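## Task

Put plate M06 flat into plate nest N1 so that it sits inside the nest's locators. Plate M09 must still be in plate nest N2 as it is now. Both must stay put without the robot holding them. Finish with the gripper released and the arm moved away.

## Robot and tools

Robot: two xArm6 arms with parallel grippers, named left_arm and right_arm. The names are labels, not image sides. left_arm is mounted on the +y side at base (+0.027, +0.342, 0) m, quat_wxyz (+0.996, 0, 0, -0.087); right_arm at (-0.039, -0.379, 0) m, quat_wxyz (+1.000, 0, 0, +0.029). Either arm may do the work; the idle one can be parked out of the way. Never let the arms collide or push on each other.

Scene frame: origin on the table top midway between the arms, +z up, +x out over the table. Result lines report each gripper's end_effector_position (m) and end_effector_quat_wxyz in this frame, plus linear and angular velocities. Printed positions can be off, more so at long reach. Gripper frame: fingers point along its +z, open and close along its y. The reported point lies between the closed pads, about 2 cm short of the fingertips; closing pushes the tips roughly 10 mm further along +z.

Row format (used by both motion tools): 14 numbers, each in [-1, 1]. First 7 are left_arm: dx, dy, dz, rx, ry, rz, opening; next 7 the same for right_arm. Always send all 14. dx..rz are an offset, not a pose: a target displacement from the gripper's measured pose, expressed in that gripper's own axes. Scale: 1.0 = 0.6 m for dx, dy, dz and 180 degrees for the rotation; rx, ry, rz form a single rotation vector. Opening is absolute: +1 fully open (0.084 m between pads), -1 closed.

execute_actions(actions): a list of actions, each a table of up to 15 rows; each row lasts one 1/30 s step and a short table repeats its last row to fill 15 steps (0.5 s). Every row is an offset from the gripper pose at the start of that action, not from the preceding row. For the first action in a call the reference is the latest pose a result has shown. Each step the command is clipped to within 70 mm and 16 degrees of the measured pose, so a far target needs several actions; after an action the arm only continues to its last clipped pose. Position wins over orientation if both cannot be met. An empty list just returns state and images.

move(target, speed, blocking): target is one 14-number row as above, an offset from the pose in the last result that showed one. Each gripper follows a straight line toward it, rotating the shorter way; both paths finish together, lasting 0.5 to 10 s (cut off at 10 s). speed is m/s, 0.002 to 0.5, default 0.25; rotation is capped at twice that in rad/s. The path ignores obstacles and the other arm; grippers lag, can drift and overshoot speed near full stretch. Faster contact hits harder, and aiming further past contact pushes harder. The opening is sent when the move begins. blocking=false returns after 0.5 s while motion continues; then only wait or stop are accepted until a result shows the end. The result adds a move: line with the ending (done, off_target, moving, held, fault), any limits (paced: command clipped; held: some steps blocked by a check, after which the arm may speed up), and each gripper's distance from its target. If only one arm is named, the other finished fine.

wait(seconds): 0 to 10, lets the scene run with the last commands held; returns early if a running move finishes. stop(): brakes a running move; it needs room, more at speed; fingers keep moving. zoom_image(camera, region): region [x0, y0, x1, y1] in pixels of that camera's last image, at most 504 by 504; cameras cam_head_left, cam_head_right, cam_high, cam_low, cam_left_wrist, cam_right_wrist, each 896x504. read_manual(section) only returns licence text. finished_scene(scene): pass the current scene number once the goal holds on its own; irreversible, and it reports success. Replying without any tool call ends everything.

Other result lines: Hand target is the pose the controller currently drives toward. grip_measured is the actual finger opening on the opening scale. A pose unreachable line means the clearance check altered or blocked that arm's command. Joint torques follow the joint order, include offsets and noise, and are nonzero even in free air.

Gripping: grasp plates, blocks or reservoirs across their width on the body above the flange; pads forced down over a base flange may jam and not release. To hold, command an opening clearly below grip_measured (lower squeezes harder, about 24 N per pad up to ~6 cm width). Sending grip_measured back keeps light pressure. Slamming closed can bounce the fingers open. Held parts may be tugged briefly, so grip firmly.

Cautions: offsets count from the measured pose, so pressing against something rigid keeps building force while the hand is short of target; zero offsets do not relieve it, retreating does. For an arm that should stay still, send the offset back to its desired pose in the first call of a reply and zeros afterward, always with its intended opening. The robot holds its last command while you think. Load limits (N m): waist 43.5, shoulder 43.5, elbow 26.1, forearm roll 26.1, wrist pitch 17.4, wrist roll 17.4; held weight counts. Reaching one causes a torque fault: the arm backs off, freezes 10 s and drops the rest of the call. Joint ranges (rad): waist and forearm roll and wrist roll ±6.283, shoulder -2.059 to 2.094, elbow -3.927 to 0.192, wrist pitch -1.693 to 3.142. Sustained loads heat motors: warning at 65 °C, brakes at 80 °C (OVER-TEMPERATURE FAULT) until cooled. Do not knock or drop anything off the table, and avoid slips, slams and hard pushes. Finish by opening and lifting clear so the plates rest on their own.

Each tool is called after ">>>" as name([rows], argument=value, ...), one row to a line, values as JSON.

## Session

>>> execute_actions(actions=[])

Scene clock: 0.00 s.
left_arm: end_effector_position=(+0.1036, +0.6636, +0.3577) grip_measured=+1.00 end_effector_quat_wxyz=(-0.273, +0.669, +0.486, -0.492) end_effector_velocity=(+0.000, -0.000, -0.000) end_effector_angular_velocity=(-0.000, -0.002, +0.001) | right_arm: end_effector_position=(+0.3598, -0.3555, +0.2500) grip_measured=+1.00 end_effector_quat_wxyz=(+0.001, +1.000, +0.029, +0.000) end_effector_velocity=(+0.000, -0.000, +0.000) end_effector_angular_velocity=(+0.000, -0.001, -0.001)
Joint positions: left_arm=[ 0.962  0.057 -1.271  0.762  2.163 -0.365  0.084] | right_arm=[ 0.003 -0.267 -0.927 -0.002  1.193  0.002  0.084]
Joint velocities: left_arm=[ 0.    -0.    -0.001 -0.002 -0.    -0.001 -0.   ] | right_arm=[-0.001  0.    -0.    -0.    -0.     0.    -0.   ]
Joint torques (N m, as the arm reports them, + toward a larger angle): no reading
Hand target (left_arm): +0.104, +0.664, +0.358; -0.273, +0.669, +0.486, -0.492
Hand target (right_arm): +0.360, -0.355, +0.250; +0.001, +1.000, +0.029, +0.000

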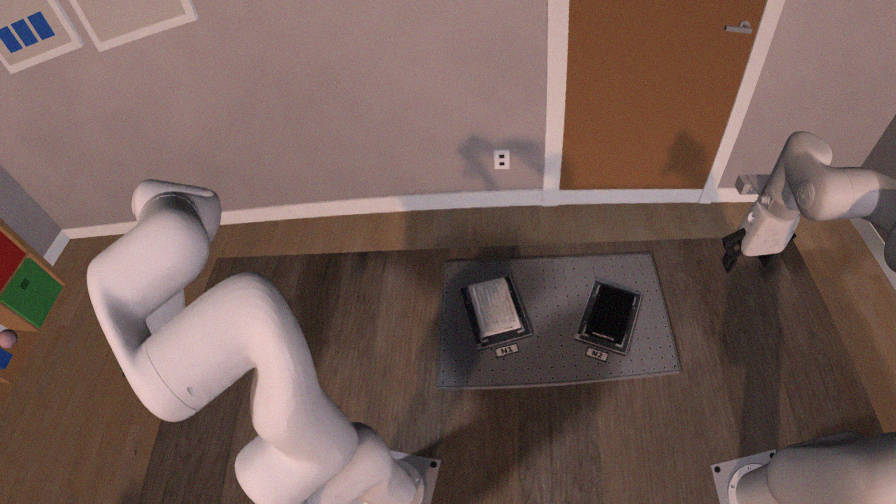

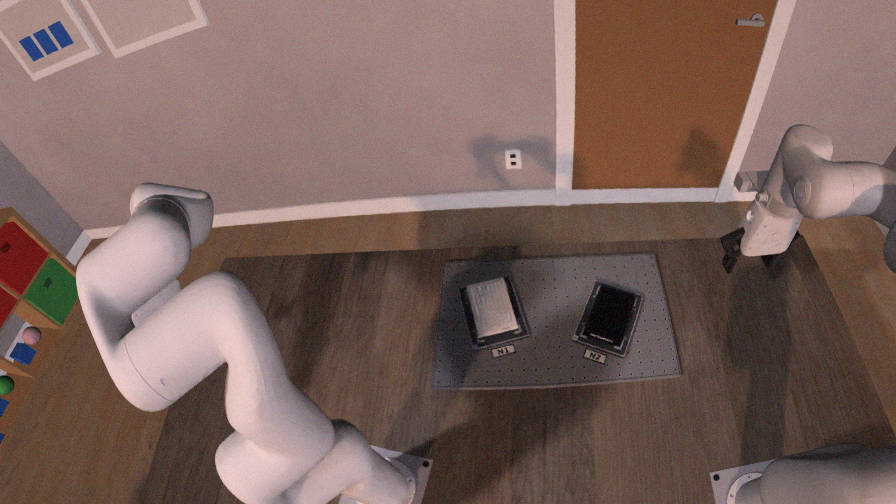

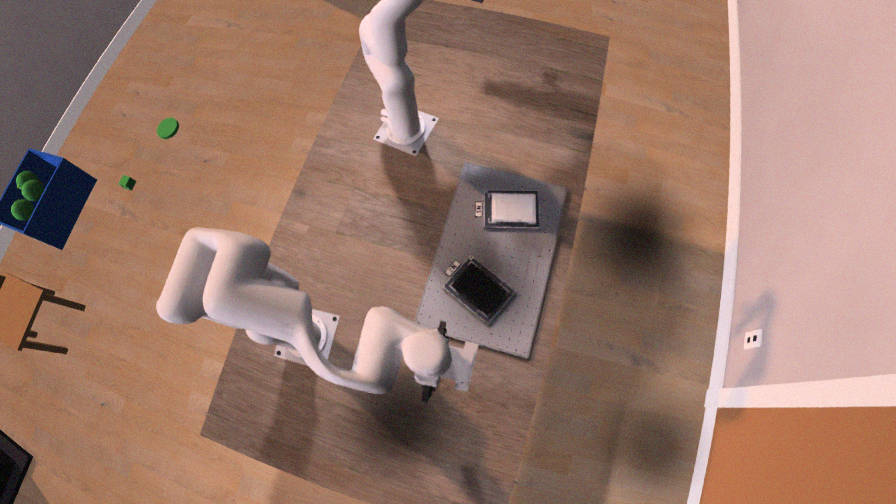

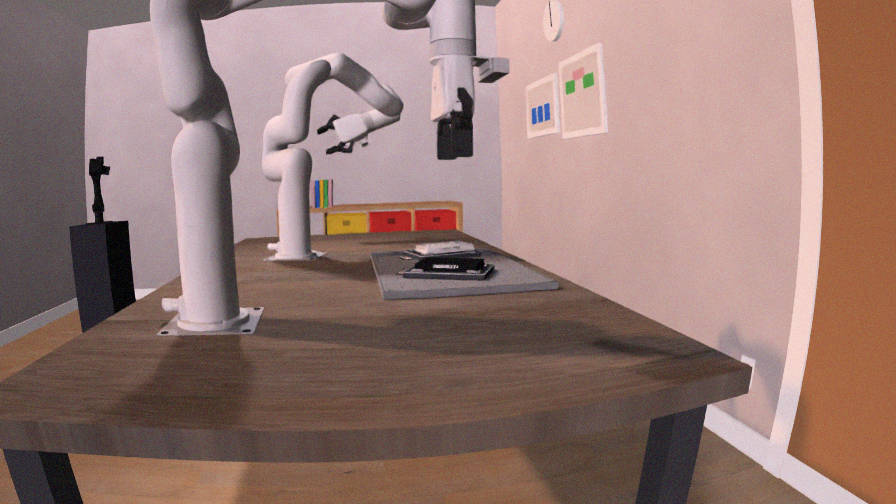

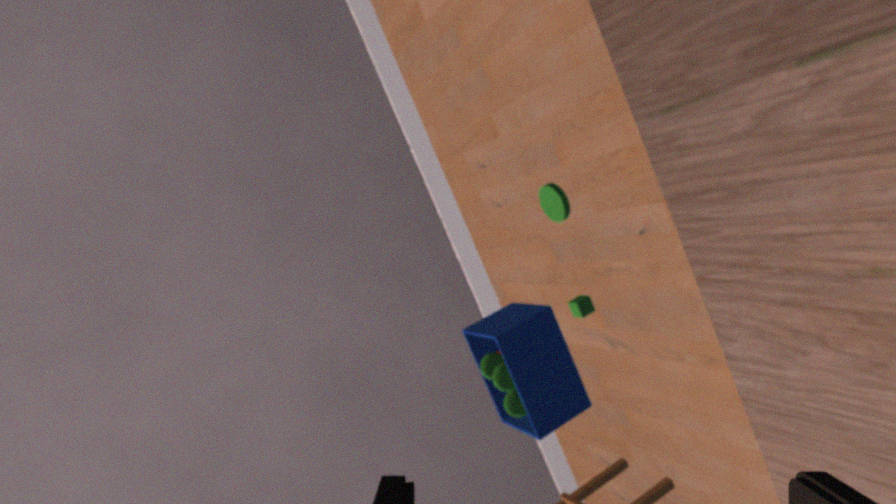

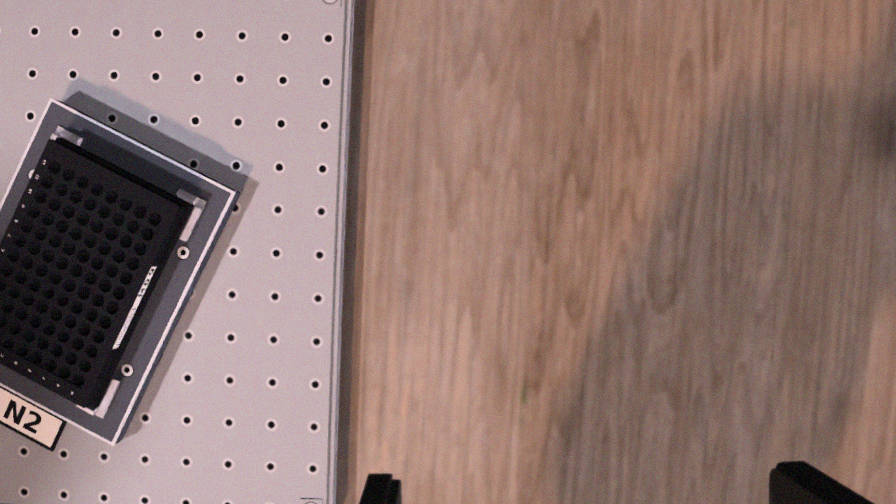

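>>> zoom_image(camera="cam_high", region=[440, 160, 600, 260])

>>> zoom_image(camera="cam_low", region=[380, 220, 520, 300])

Region (440, 160, 600, 260) of cam_high's 896x504 image, scaled by 3.150, with more detail than that image has; it fills the top 315 rows of this view, and the rest is white.

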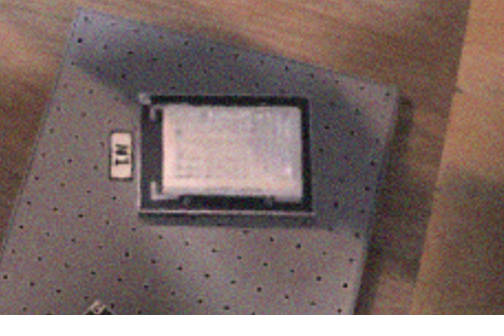

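Region (380, 220, 520, 300) of cam_low's 896x504 image, scaled by 3.600, with more detail than that image has; it fills the top 288 rows of this view, and the rest is white.

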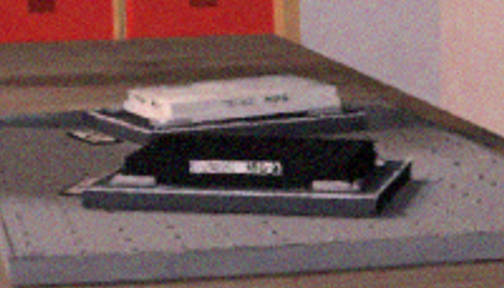

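>>> move(target=[0,0,0,0,0,0,1,0.04,-0.7,0.08,0,0,0,1])

Scene clock: 18.83 s.
left_arm: end_effector_position=(+0.1036, +0.6636, +0.3577) grip_measured=+1.00 end_effector_quat_wxyz=(-0.273, +0.669, +0.486, -0.492) end_effector_velocity=(-0.000, -0.000, +0.000) end_effector_angular_velocity=(-0.001, +0.001, +0.001) | right_arm: end_effector_position=(+0.3589, +0.0655, +0.2030) grip_measured=+1.00 end_effector_quat_wxyz=(-0.001, +1.000, +0.029, +0.000) end_effector_velocity=(-0.003, +0.001, -0.004) end_effector_angular_velocity=(-0.006, +0.006, +0.004)
Joint positions: left_arm=[ 0.962  0.057 -1.271  0.762  2.163 -0.365  0.084] | right_arm=[ 0.783  0.45  -1.668  0.001  1.215  0.781  0.084]
Joint velocities: left_arm=[0.    0.    0.    0.    0.001 0.001 0.   ] | right_arm=[ 0.004  0.007 -0.001  0.     0.003  0.001 -0.   ]
Joint torques (N m, as the arm reports them, + toward a larger angle): left_arm=[  0.81 -26.43 -11.52   0.26   1.05   0.28] | right_arm=[ -0.26 -19.59 -14.97  -0.96  -1.83   0.17]
Hand target (left_arm): +0.104, +0.664, +0.358; -0.273, +0.669, +0.486, -0.492
Hand target (right_arm): +0.359, +0.066, +0.202; -0.001, +1.000, +0.029, +0.000
Off the commanded pose (left_arm): 0.000 m, 0 deg.
Off the commanded pose (right_arm): 0.002 m, 0 deg.
move: done

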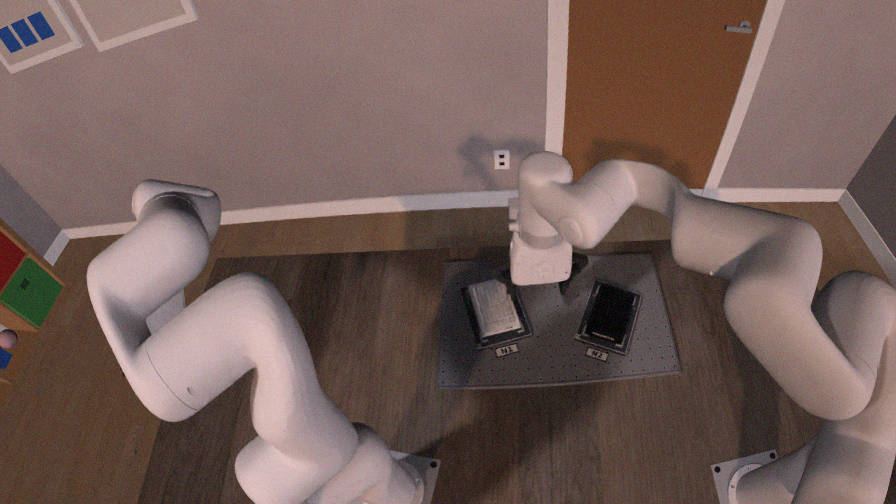

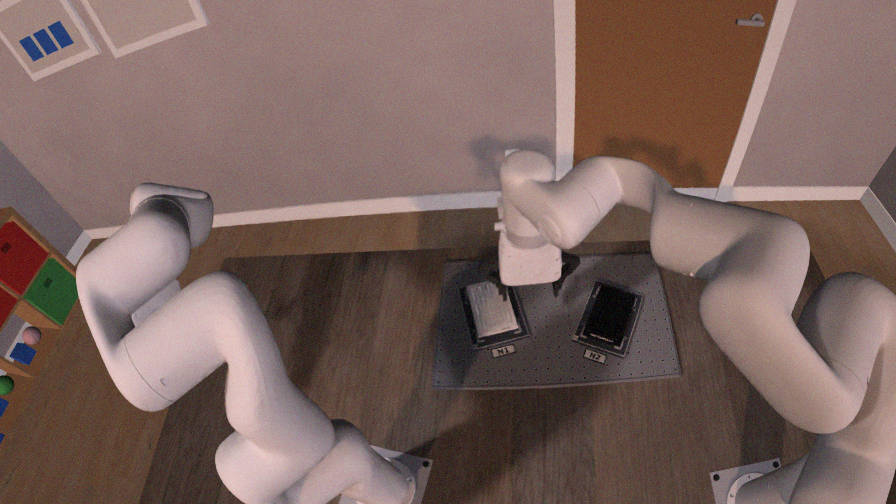

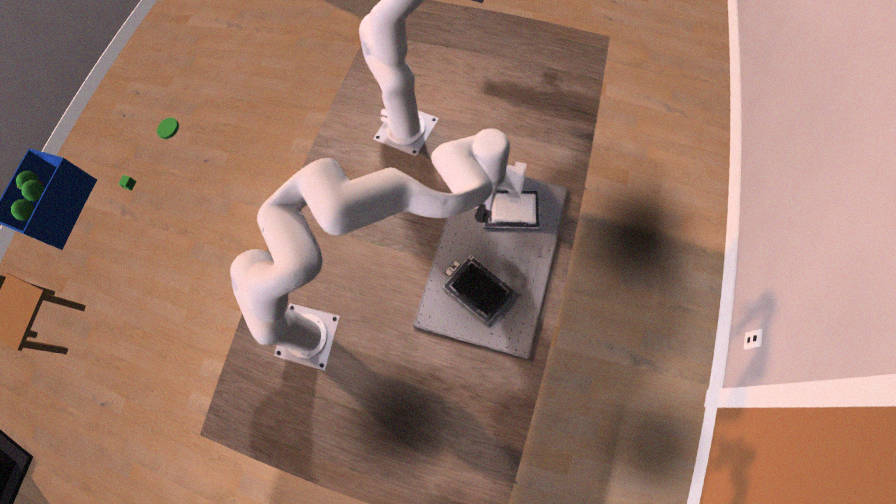

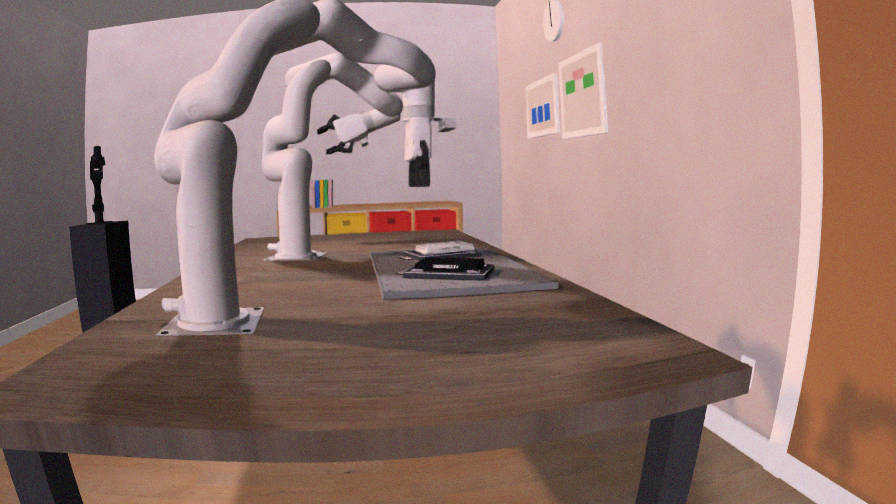

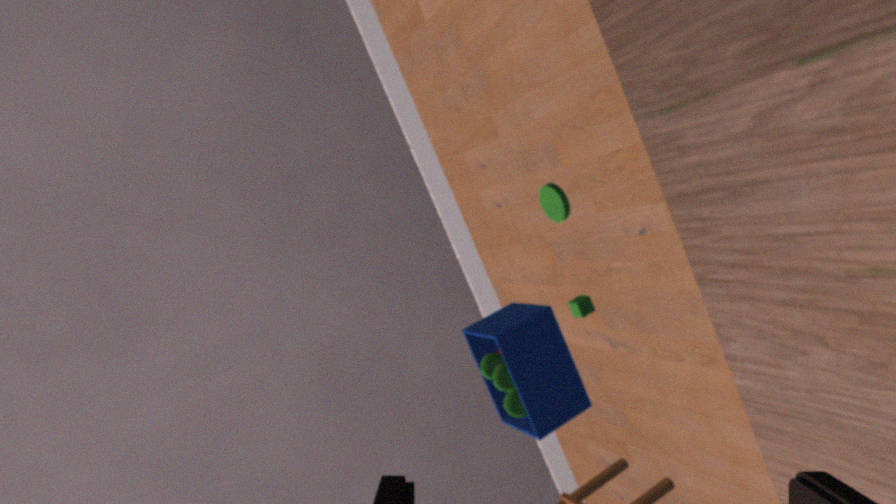

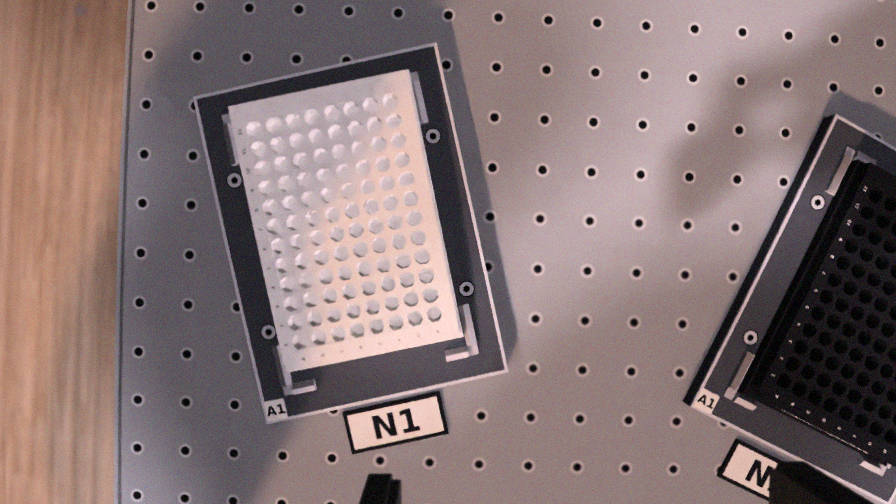

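>>> zoom_image(camera="cam_right_wrist", region=[180, 30, 530, 430])

Region (180, 30, 530, 430) of cam_right_wrist's 896x504 image, scaled by 1.260, with more detail than that image has; it fills the left 441 columns of this view, and the rest is white.

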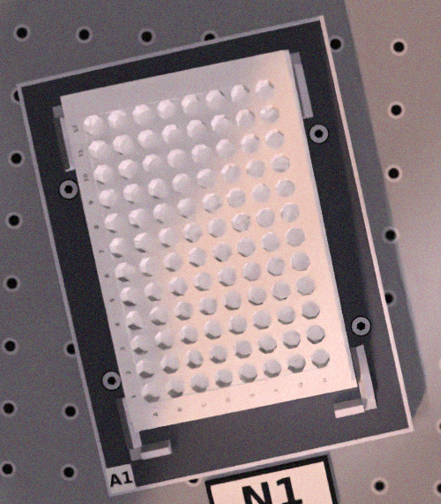

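>>> move(target=[0,0,0,0,0,0,1,0.135,-0.128,0.15,0,0,-0.073,1])

Scene clock: 33.87 s.
left_arm: end_effector_position=(+0.1036, +0.6636, +0.3577) grip_measured=+1.00 end_effector_quat_wxyz=(-0.273, +0.669, +0.486, -0.492) end_effector_velocity=(+0.000, -0.001, -0.000) end_effector_angular_velocity=(-0.002, -0.001, +0.001) | right_arm: end_effector_position=(+0.4348, +0.1469, +0.1131) grip_measured=+1.00 end_effector_quat_wxyz=(-0.002, +0.990, +0.143, +0.002) end_effector_velocity=(+0.002, +0.001, +0.001) end_effector_angular_velocity=(-0.011, +0.009, +0.002)
Joint positions: left_arm=[ 0.962  0.057 -1.271  0.762  2.163 -0.365  0.084] | right_arm=[ 0.78   1.134 -2.555  0.001  1.415  0.55   0.084]
Joint velocities: left_arm=[-0.001 -0.     0.    -0.003  0.001 -0.001 -0.   ] | right_arm=[-0.001  0.109 -0.204 -0.     0.109 -0.002  0.   ]
Joint torques (N m, as the arm reports them, + toward a larger angle): left_arm=[  0.16 -26.58 -11.53   0.38   0.88   0.14] | right_arm=[ -0.11 -25.53 -14.94  -0.77  -1.85   0.18]
Hand target (left_arm): +0.104, +0.664, +0.358; -0.273, +0.669, +0.486, -0.492
Hand target (right_arm): +0.435, +0.147, +0.113; -0.002, +0.990, +0.143, +0.001
Off the commanded pose (left_arm): 0.000 m, 0 deg.
Off the commanded pose (right_arm): 0.001 m, 0 deg.
move: done

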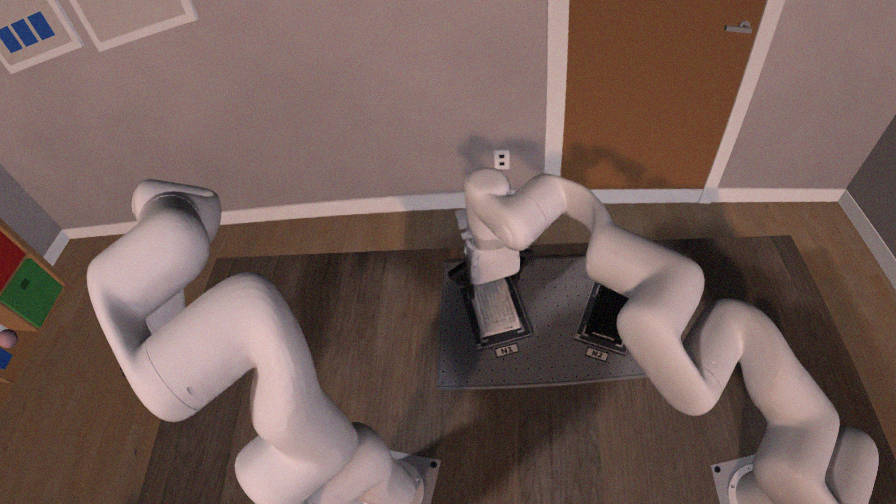

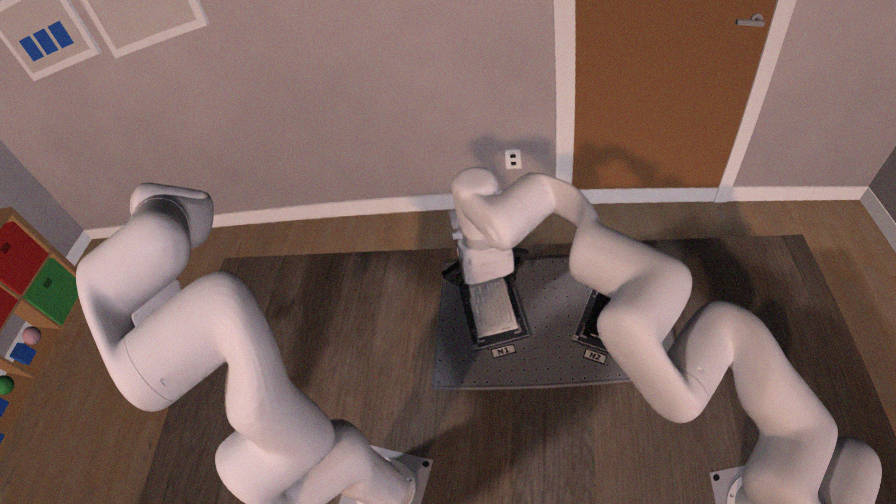

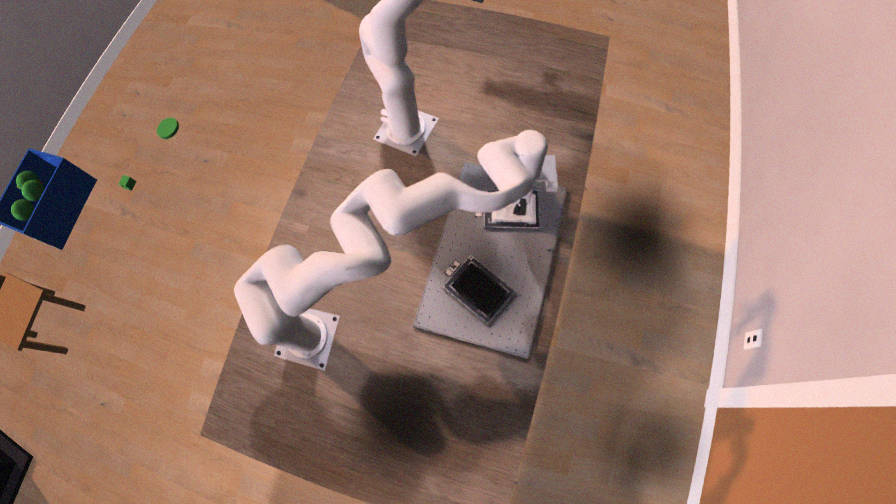

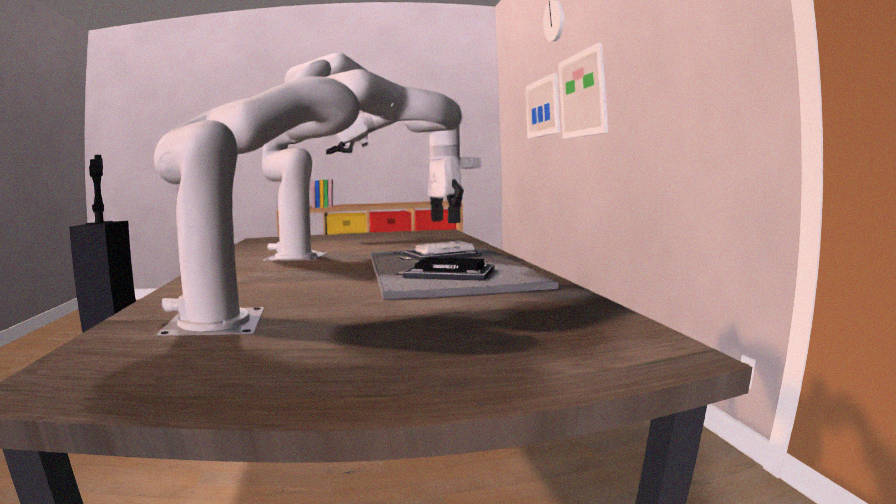

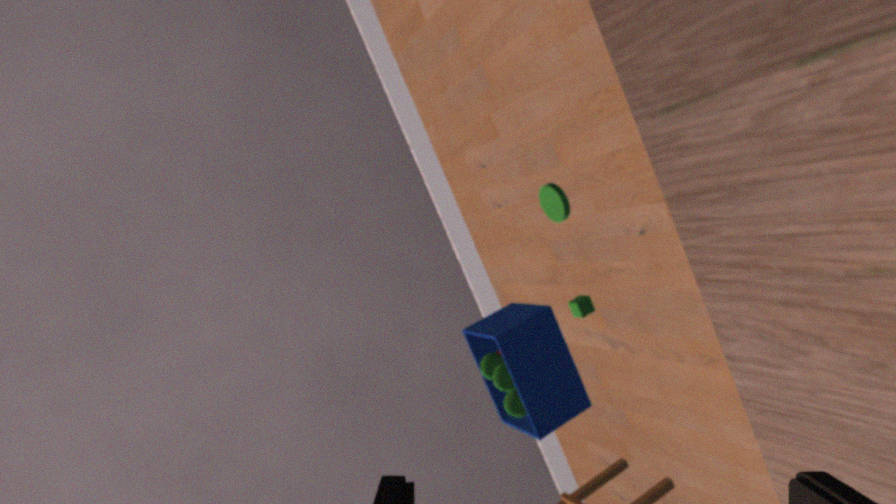

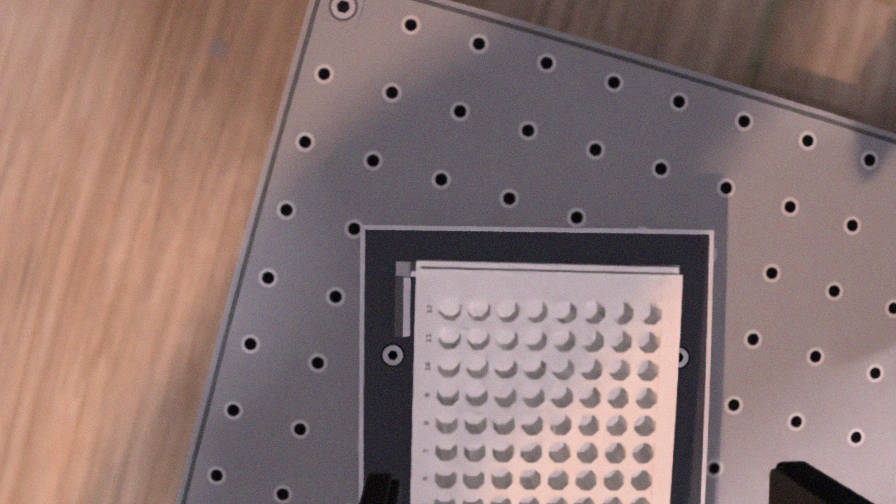

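>>> move(target=[0,0,0,0,0,0,1,0,0,0.05,0,0,0,1], speed=0.05)

>>> zoom_image(camera="cam_low", region=[390, 190, 510, 280])

>>> zoom_image(camera="cam_high", region=[460, 160, 580, 250])

Scene clock: 51.50 s.
left_arm: end_effector_position=(+0.1036, +0.6636, +0.3577) grip_measured=+1.00 end_effector_quat_wxyz=(-0.273, +0.669, +0.486, -0.492) end_effector_velocity=(-0.001, -0.001, -0.000) end_effector_angular_velocity=(-0.003, +0.004, +0.001) | right_arm: end_effector_position=(+0.4349, +0.1472, +0.0834) grip_measured=+1.00 end_effector_quat_wxyz=(-0.002, +0.990, +0.143, +0.002) end_effector_velocity=(+0.002, +0.002, +0.007) end_effector_angular_velocity=(+0.011, -0.010, -0.000)
Joint positions: left_arm=[ 0.962  0.057 -1.271  0.762  2.163 -0.365  0.084] | right_arm=[ 0.78   1.125 -2.453  0.001  1.323  0.55   0.084]
Joint velocities: left_arm=[-0.     0.001  0.002  0.     0.003  0.001  0.   ] | right_arm=[-0.    -0.011  0.003 -0.    -0.008 -0.     0.   ]
Joint torques (N m, as the arm reports them, + toward a larger angle): left_arm=[  0.35 -26.01 -11.49   0.33   1.02   0.1 ] | right_arm=[ -0.45 -24.01 -14.92  -1.07  -1.96   0.17]
Hand target (left_arm): +0.104, +0.664, +0.358; -0.273, +0.669, +0.486, -0.492
Hand target (right_arm): +0.435, +0.147, +0.083; -0.002, +0.990, +0.143, +0.002
Off the commanded pose (left_arm): 0.000 m, 0 deg.
Off the commanded pose (right_arm): 0.000 m, 0 deg.
move: done

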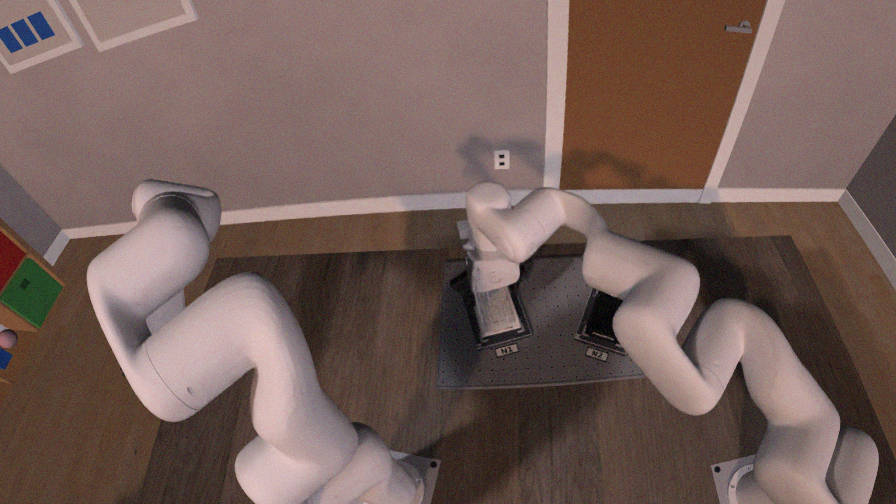

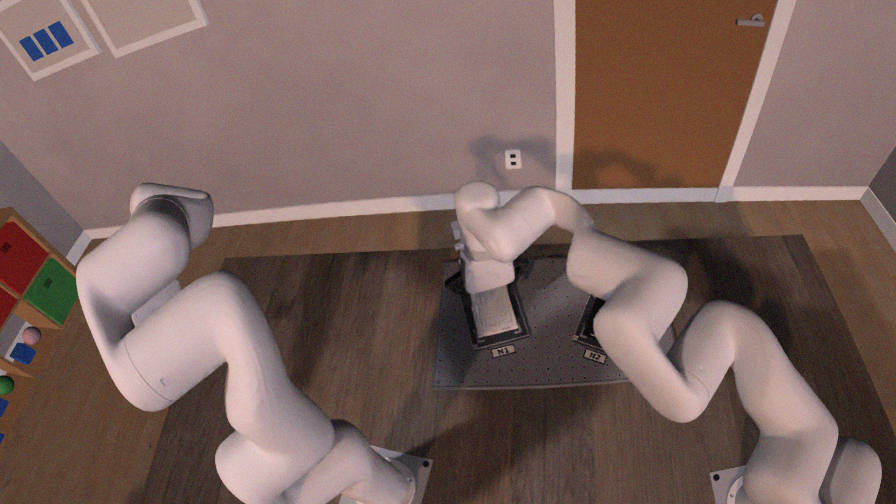

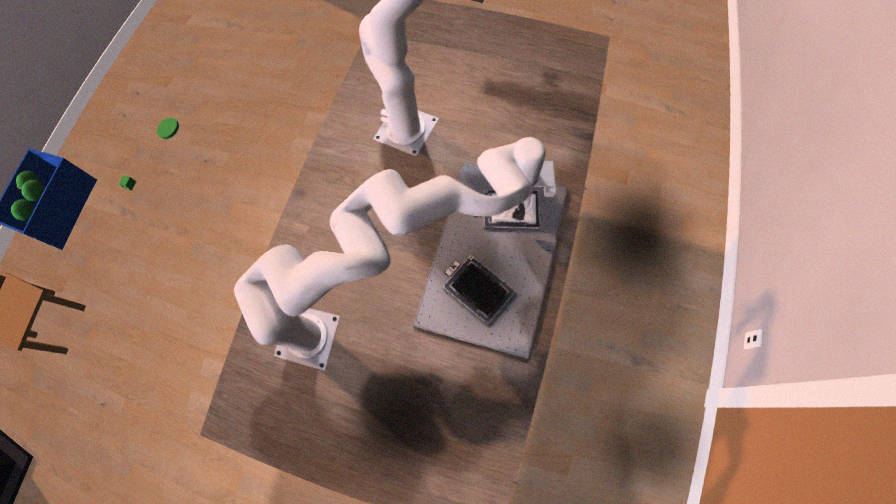

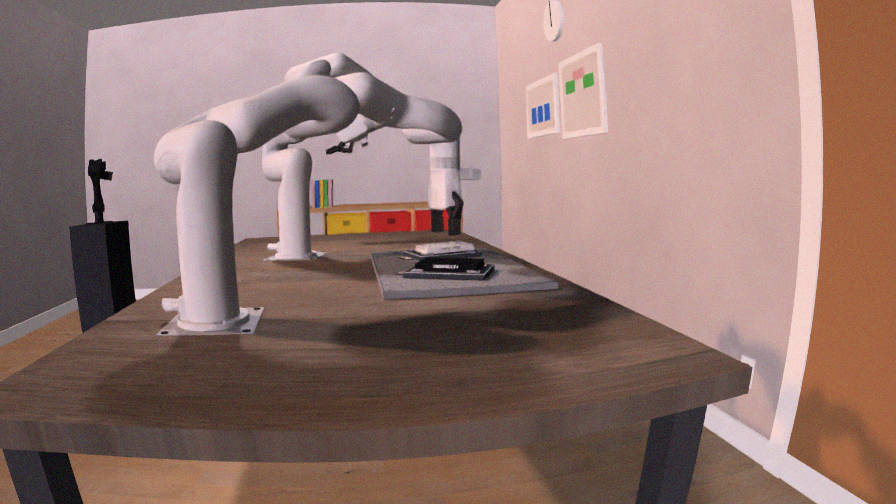

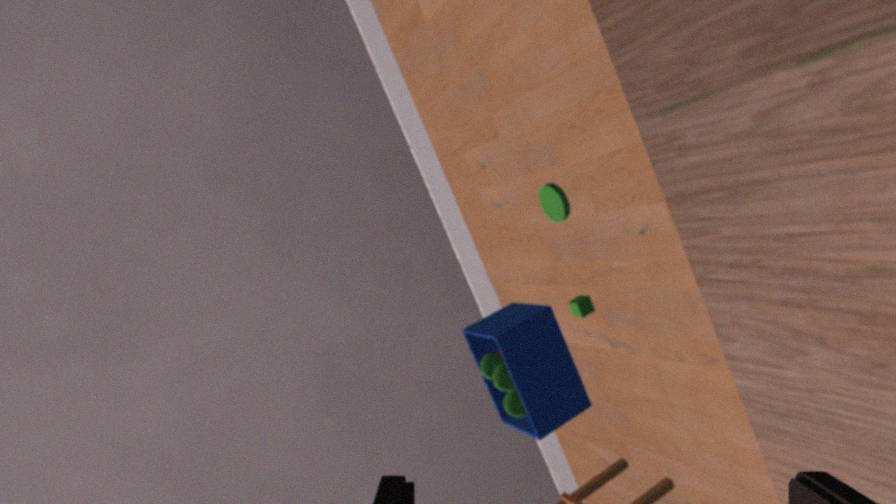

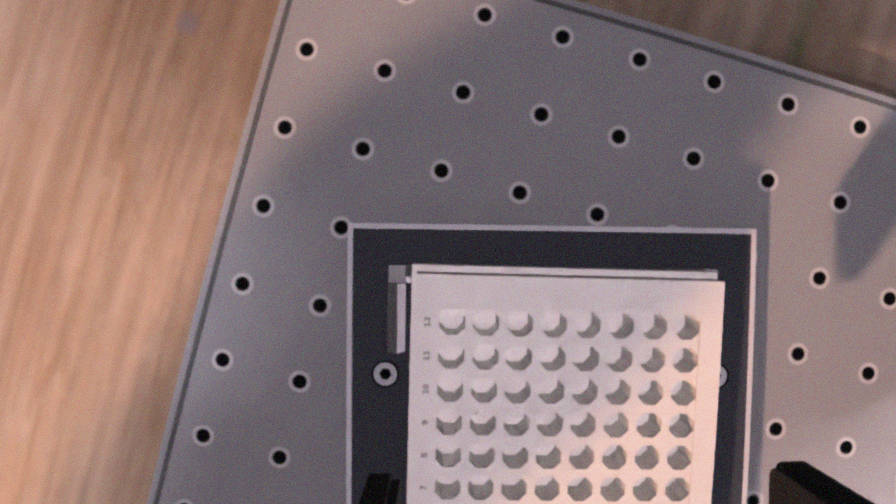

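Region (390, 190, 510, 280) of cam_low's 896x504 image, scaled by 4.200, with more detail than that image has; it fills the top 378 rows of this view, and the rest is white.

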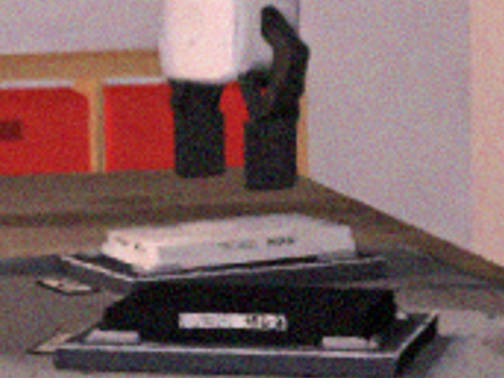

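Region (460, 160, 580, 250) of cam_high's 896x504 image, scaled by 4.200, with more detail than that image has; it fills the top 378 rows of this view, and the rest is white.

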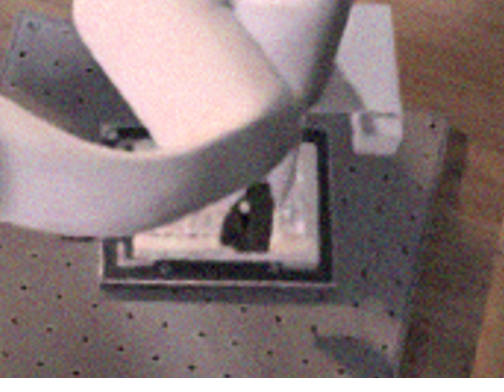

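>>> move(target=[0,0,0,0,0,0,1,0.145,0,0.03,0,0,0,0], speed=0.1)

>>> zoom_image(camera="cam_low", region=[390, 190, 510, 280])

Scene clock: 67.57 s.
left_arm: end_effector_position=(+0.1036, +0.6636, +0.3577) grip_measured=+1.00 end_effector_quat_wxyz=(-0.273, +0.669, +0.486, -0.492) end_effector_velocity=(+0.000, +0.000, +0.000) end_effector_angular_velocity=(-0.001, +0.001, -0.001) | right_arm: end_effector_position=(+0.5175, +0.1714, +0.0661) grip_measured=-0.01 end_effector_quat_wxyz=(-0.083, +0.980, +0.142, +0.112) end_effector_velocity=(-0.000, -0.002, -0.005) end_effector_angular_velocity=(-0.006, +0.006, -0.003)
Joint positions: left_arm=[ 0.962  0.057 -1.271  0.762  2.163 -0.365  0.084] | right_arm=[ 0.722  1.336 -2.7    0.002  1.084  0.492  0.044]
Joint velocities: left_arm=[-0.     0.     0.     0.001  0.     0.001 -0.   ] | right_arm=[-0.002  0.005  0.003 -0.     0.     0.001 -0.   ]
Joint torques (N m, as the arm reports them, + toward a larger angle): left_arm=[  0.09 -26.57 -11.45   0.62   1.03   0.21] | right_arm=[  0.43 -25.88 -15.26  -0.63  -2.32   0.27]
Hand target (left_arm): +0.104, +0.664, +0.358; -0.273, +0.669, +0.486, -0.492
Hand target (right_arm): +0.518, +0.171, +0.066; -0.083, +0.980, +0.142, +0.112
Off the commanded pose (left_arm): 0.000 m, 0 deg.
Off the commanded pose (right_arm): 0.001 m, 16 deg.
elbow stopped short (right arm): the move would have taken joint 3 (elbow) straighter than the controller allows; a more bent joint 3 avoids this.
move: off_target (right_arm)

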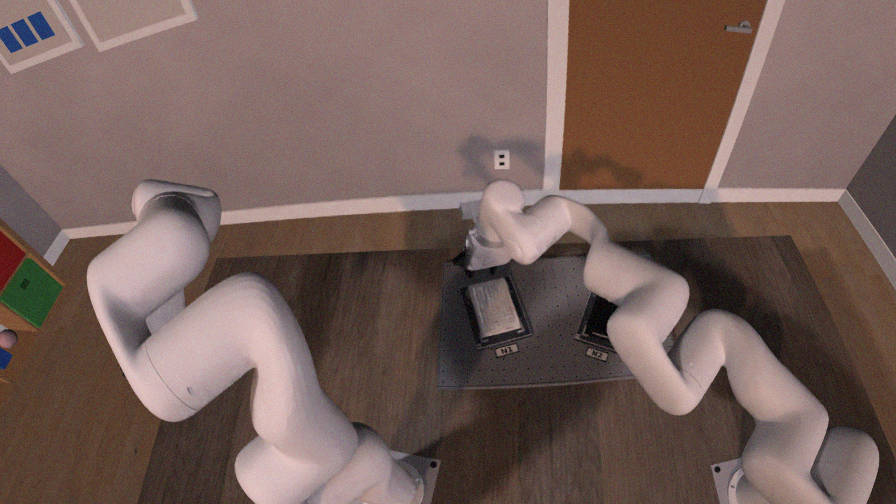

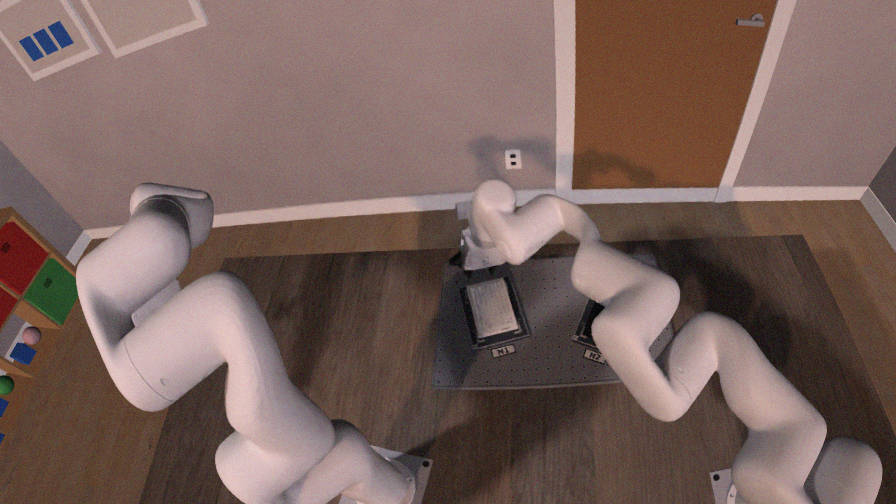

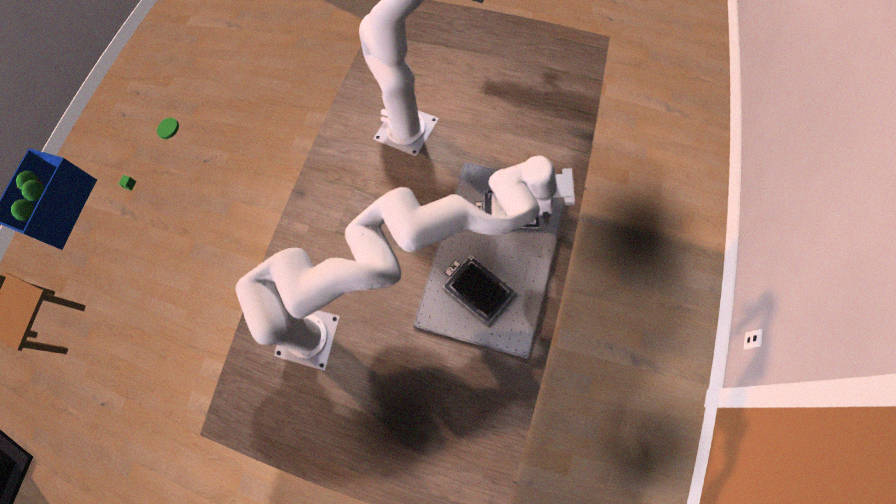

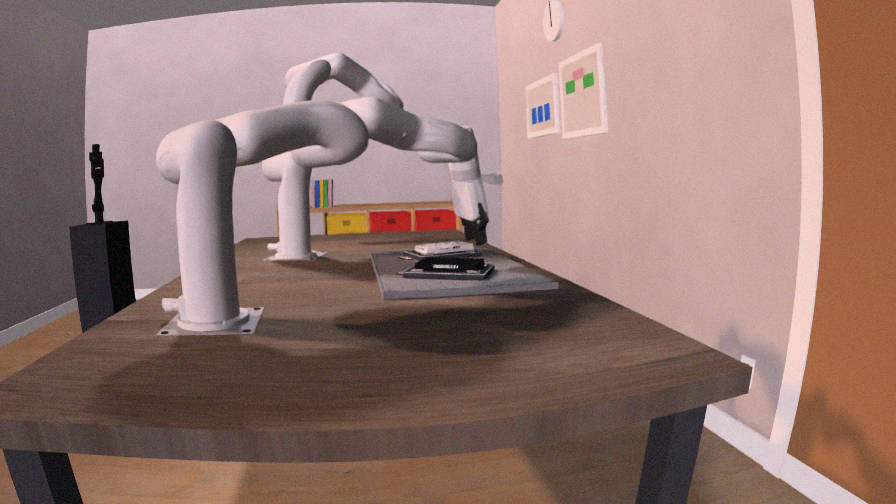

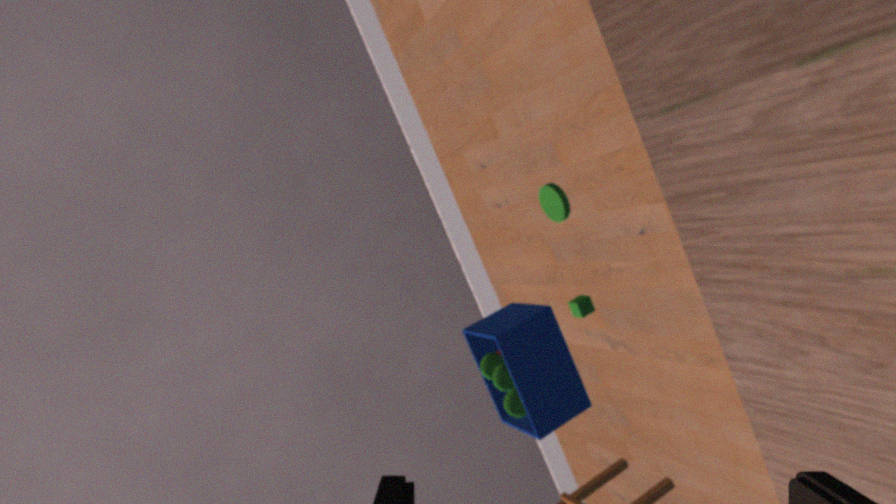

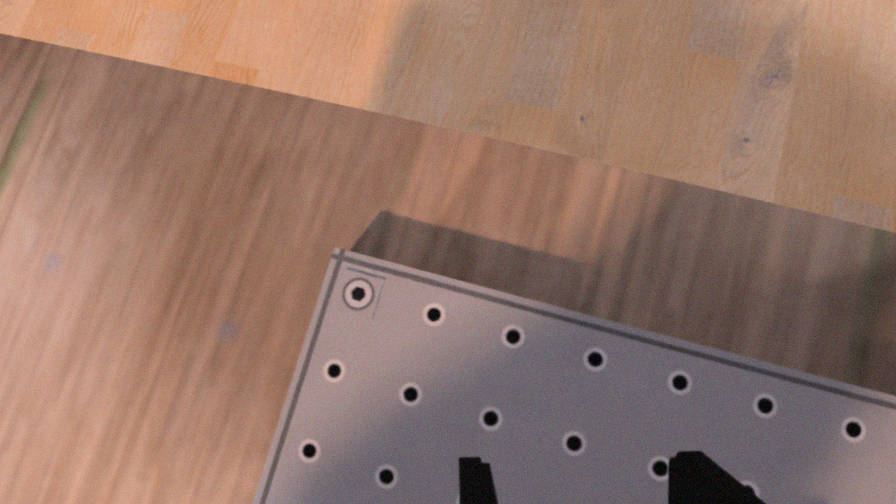

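Region (390, 190, 510, 280) of cam_low's 896x504 image, scaled by 4.200, with more detail than that image has; it fills the top 378 rows of this view, and the rest is white.

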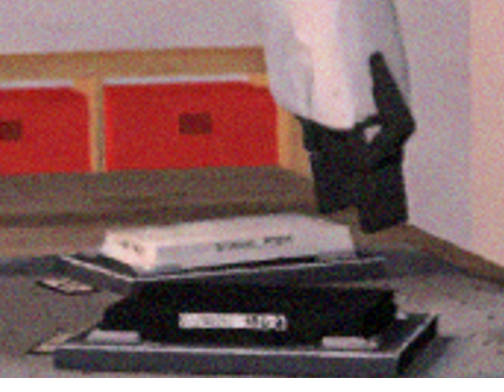

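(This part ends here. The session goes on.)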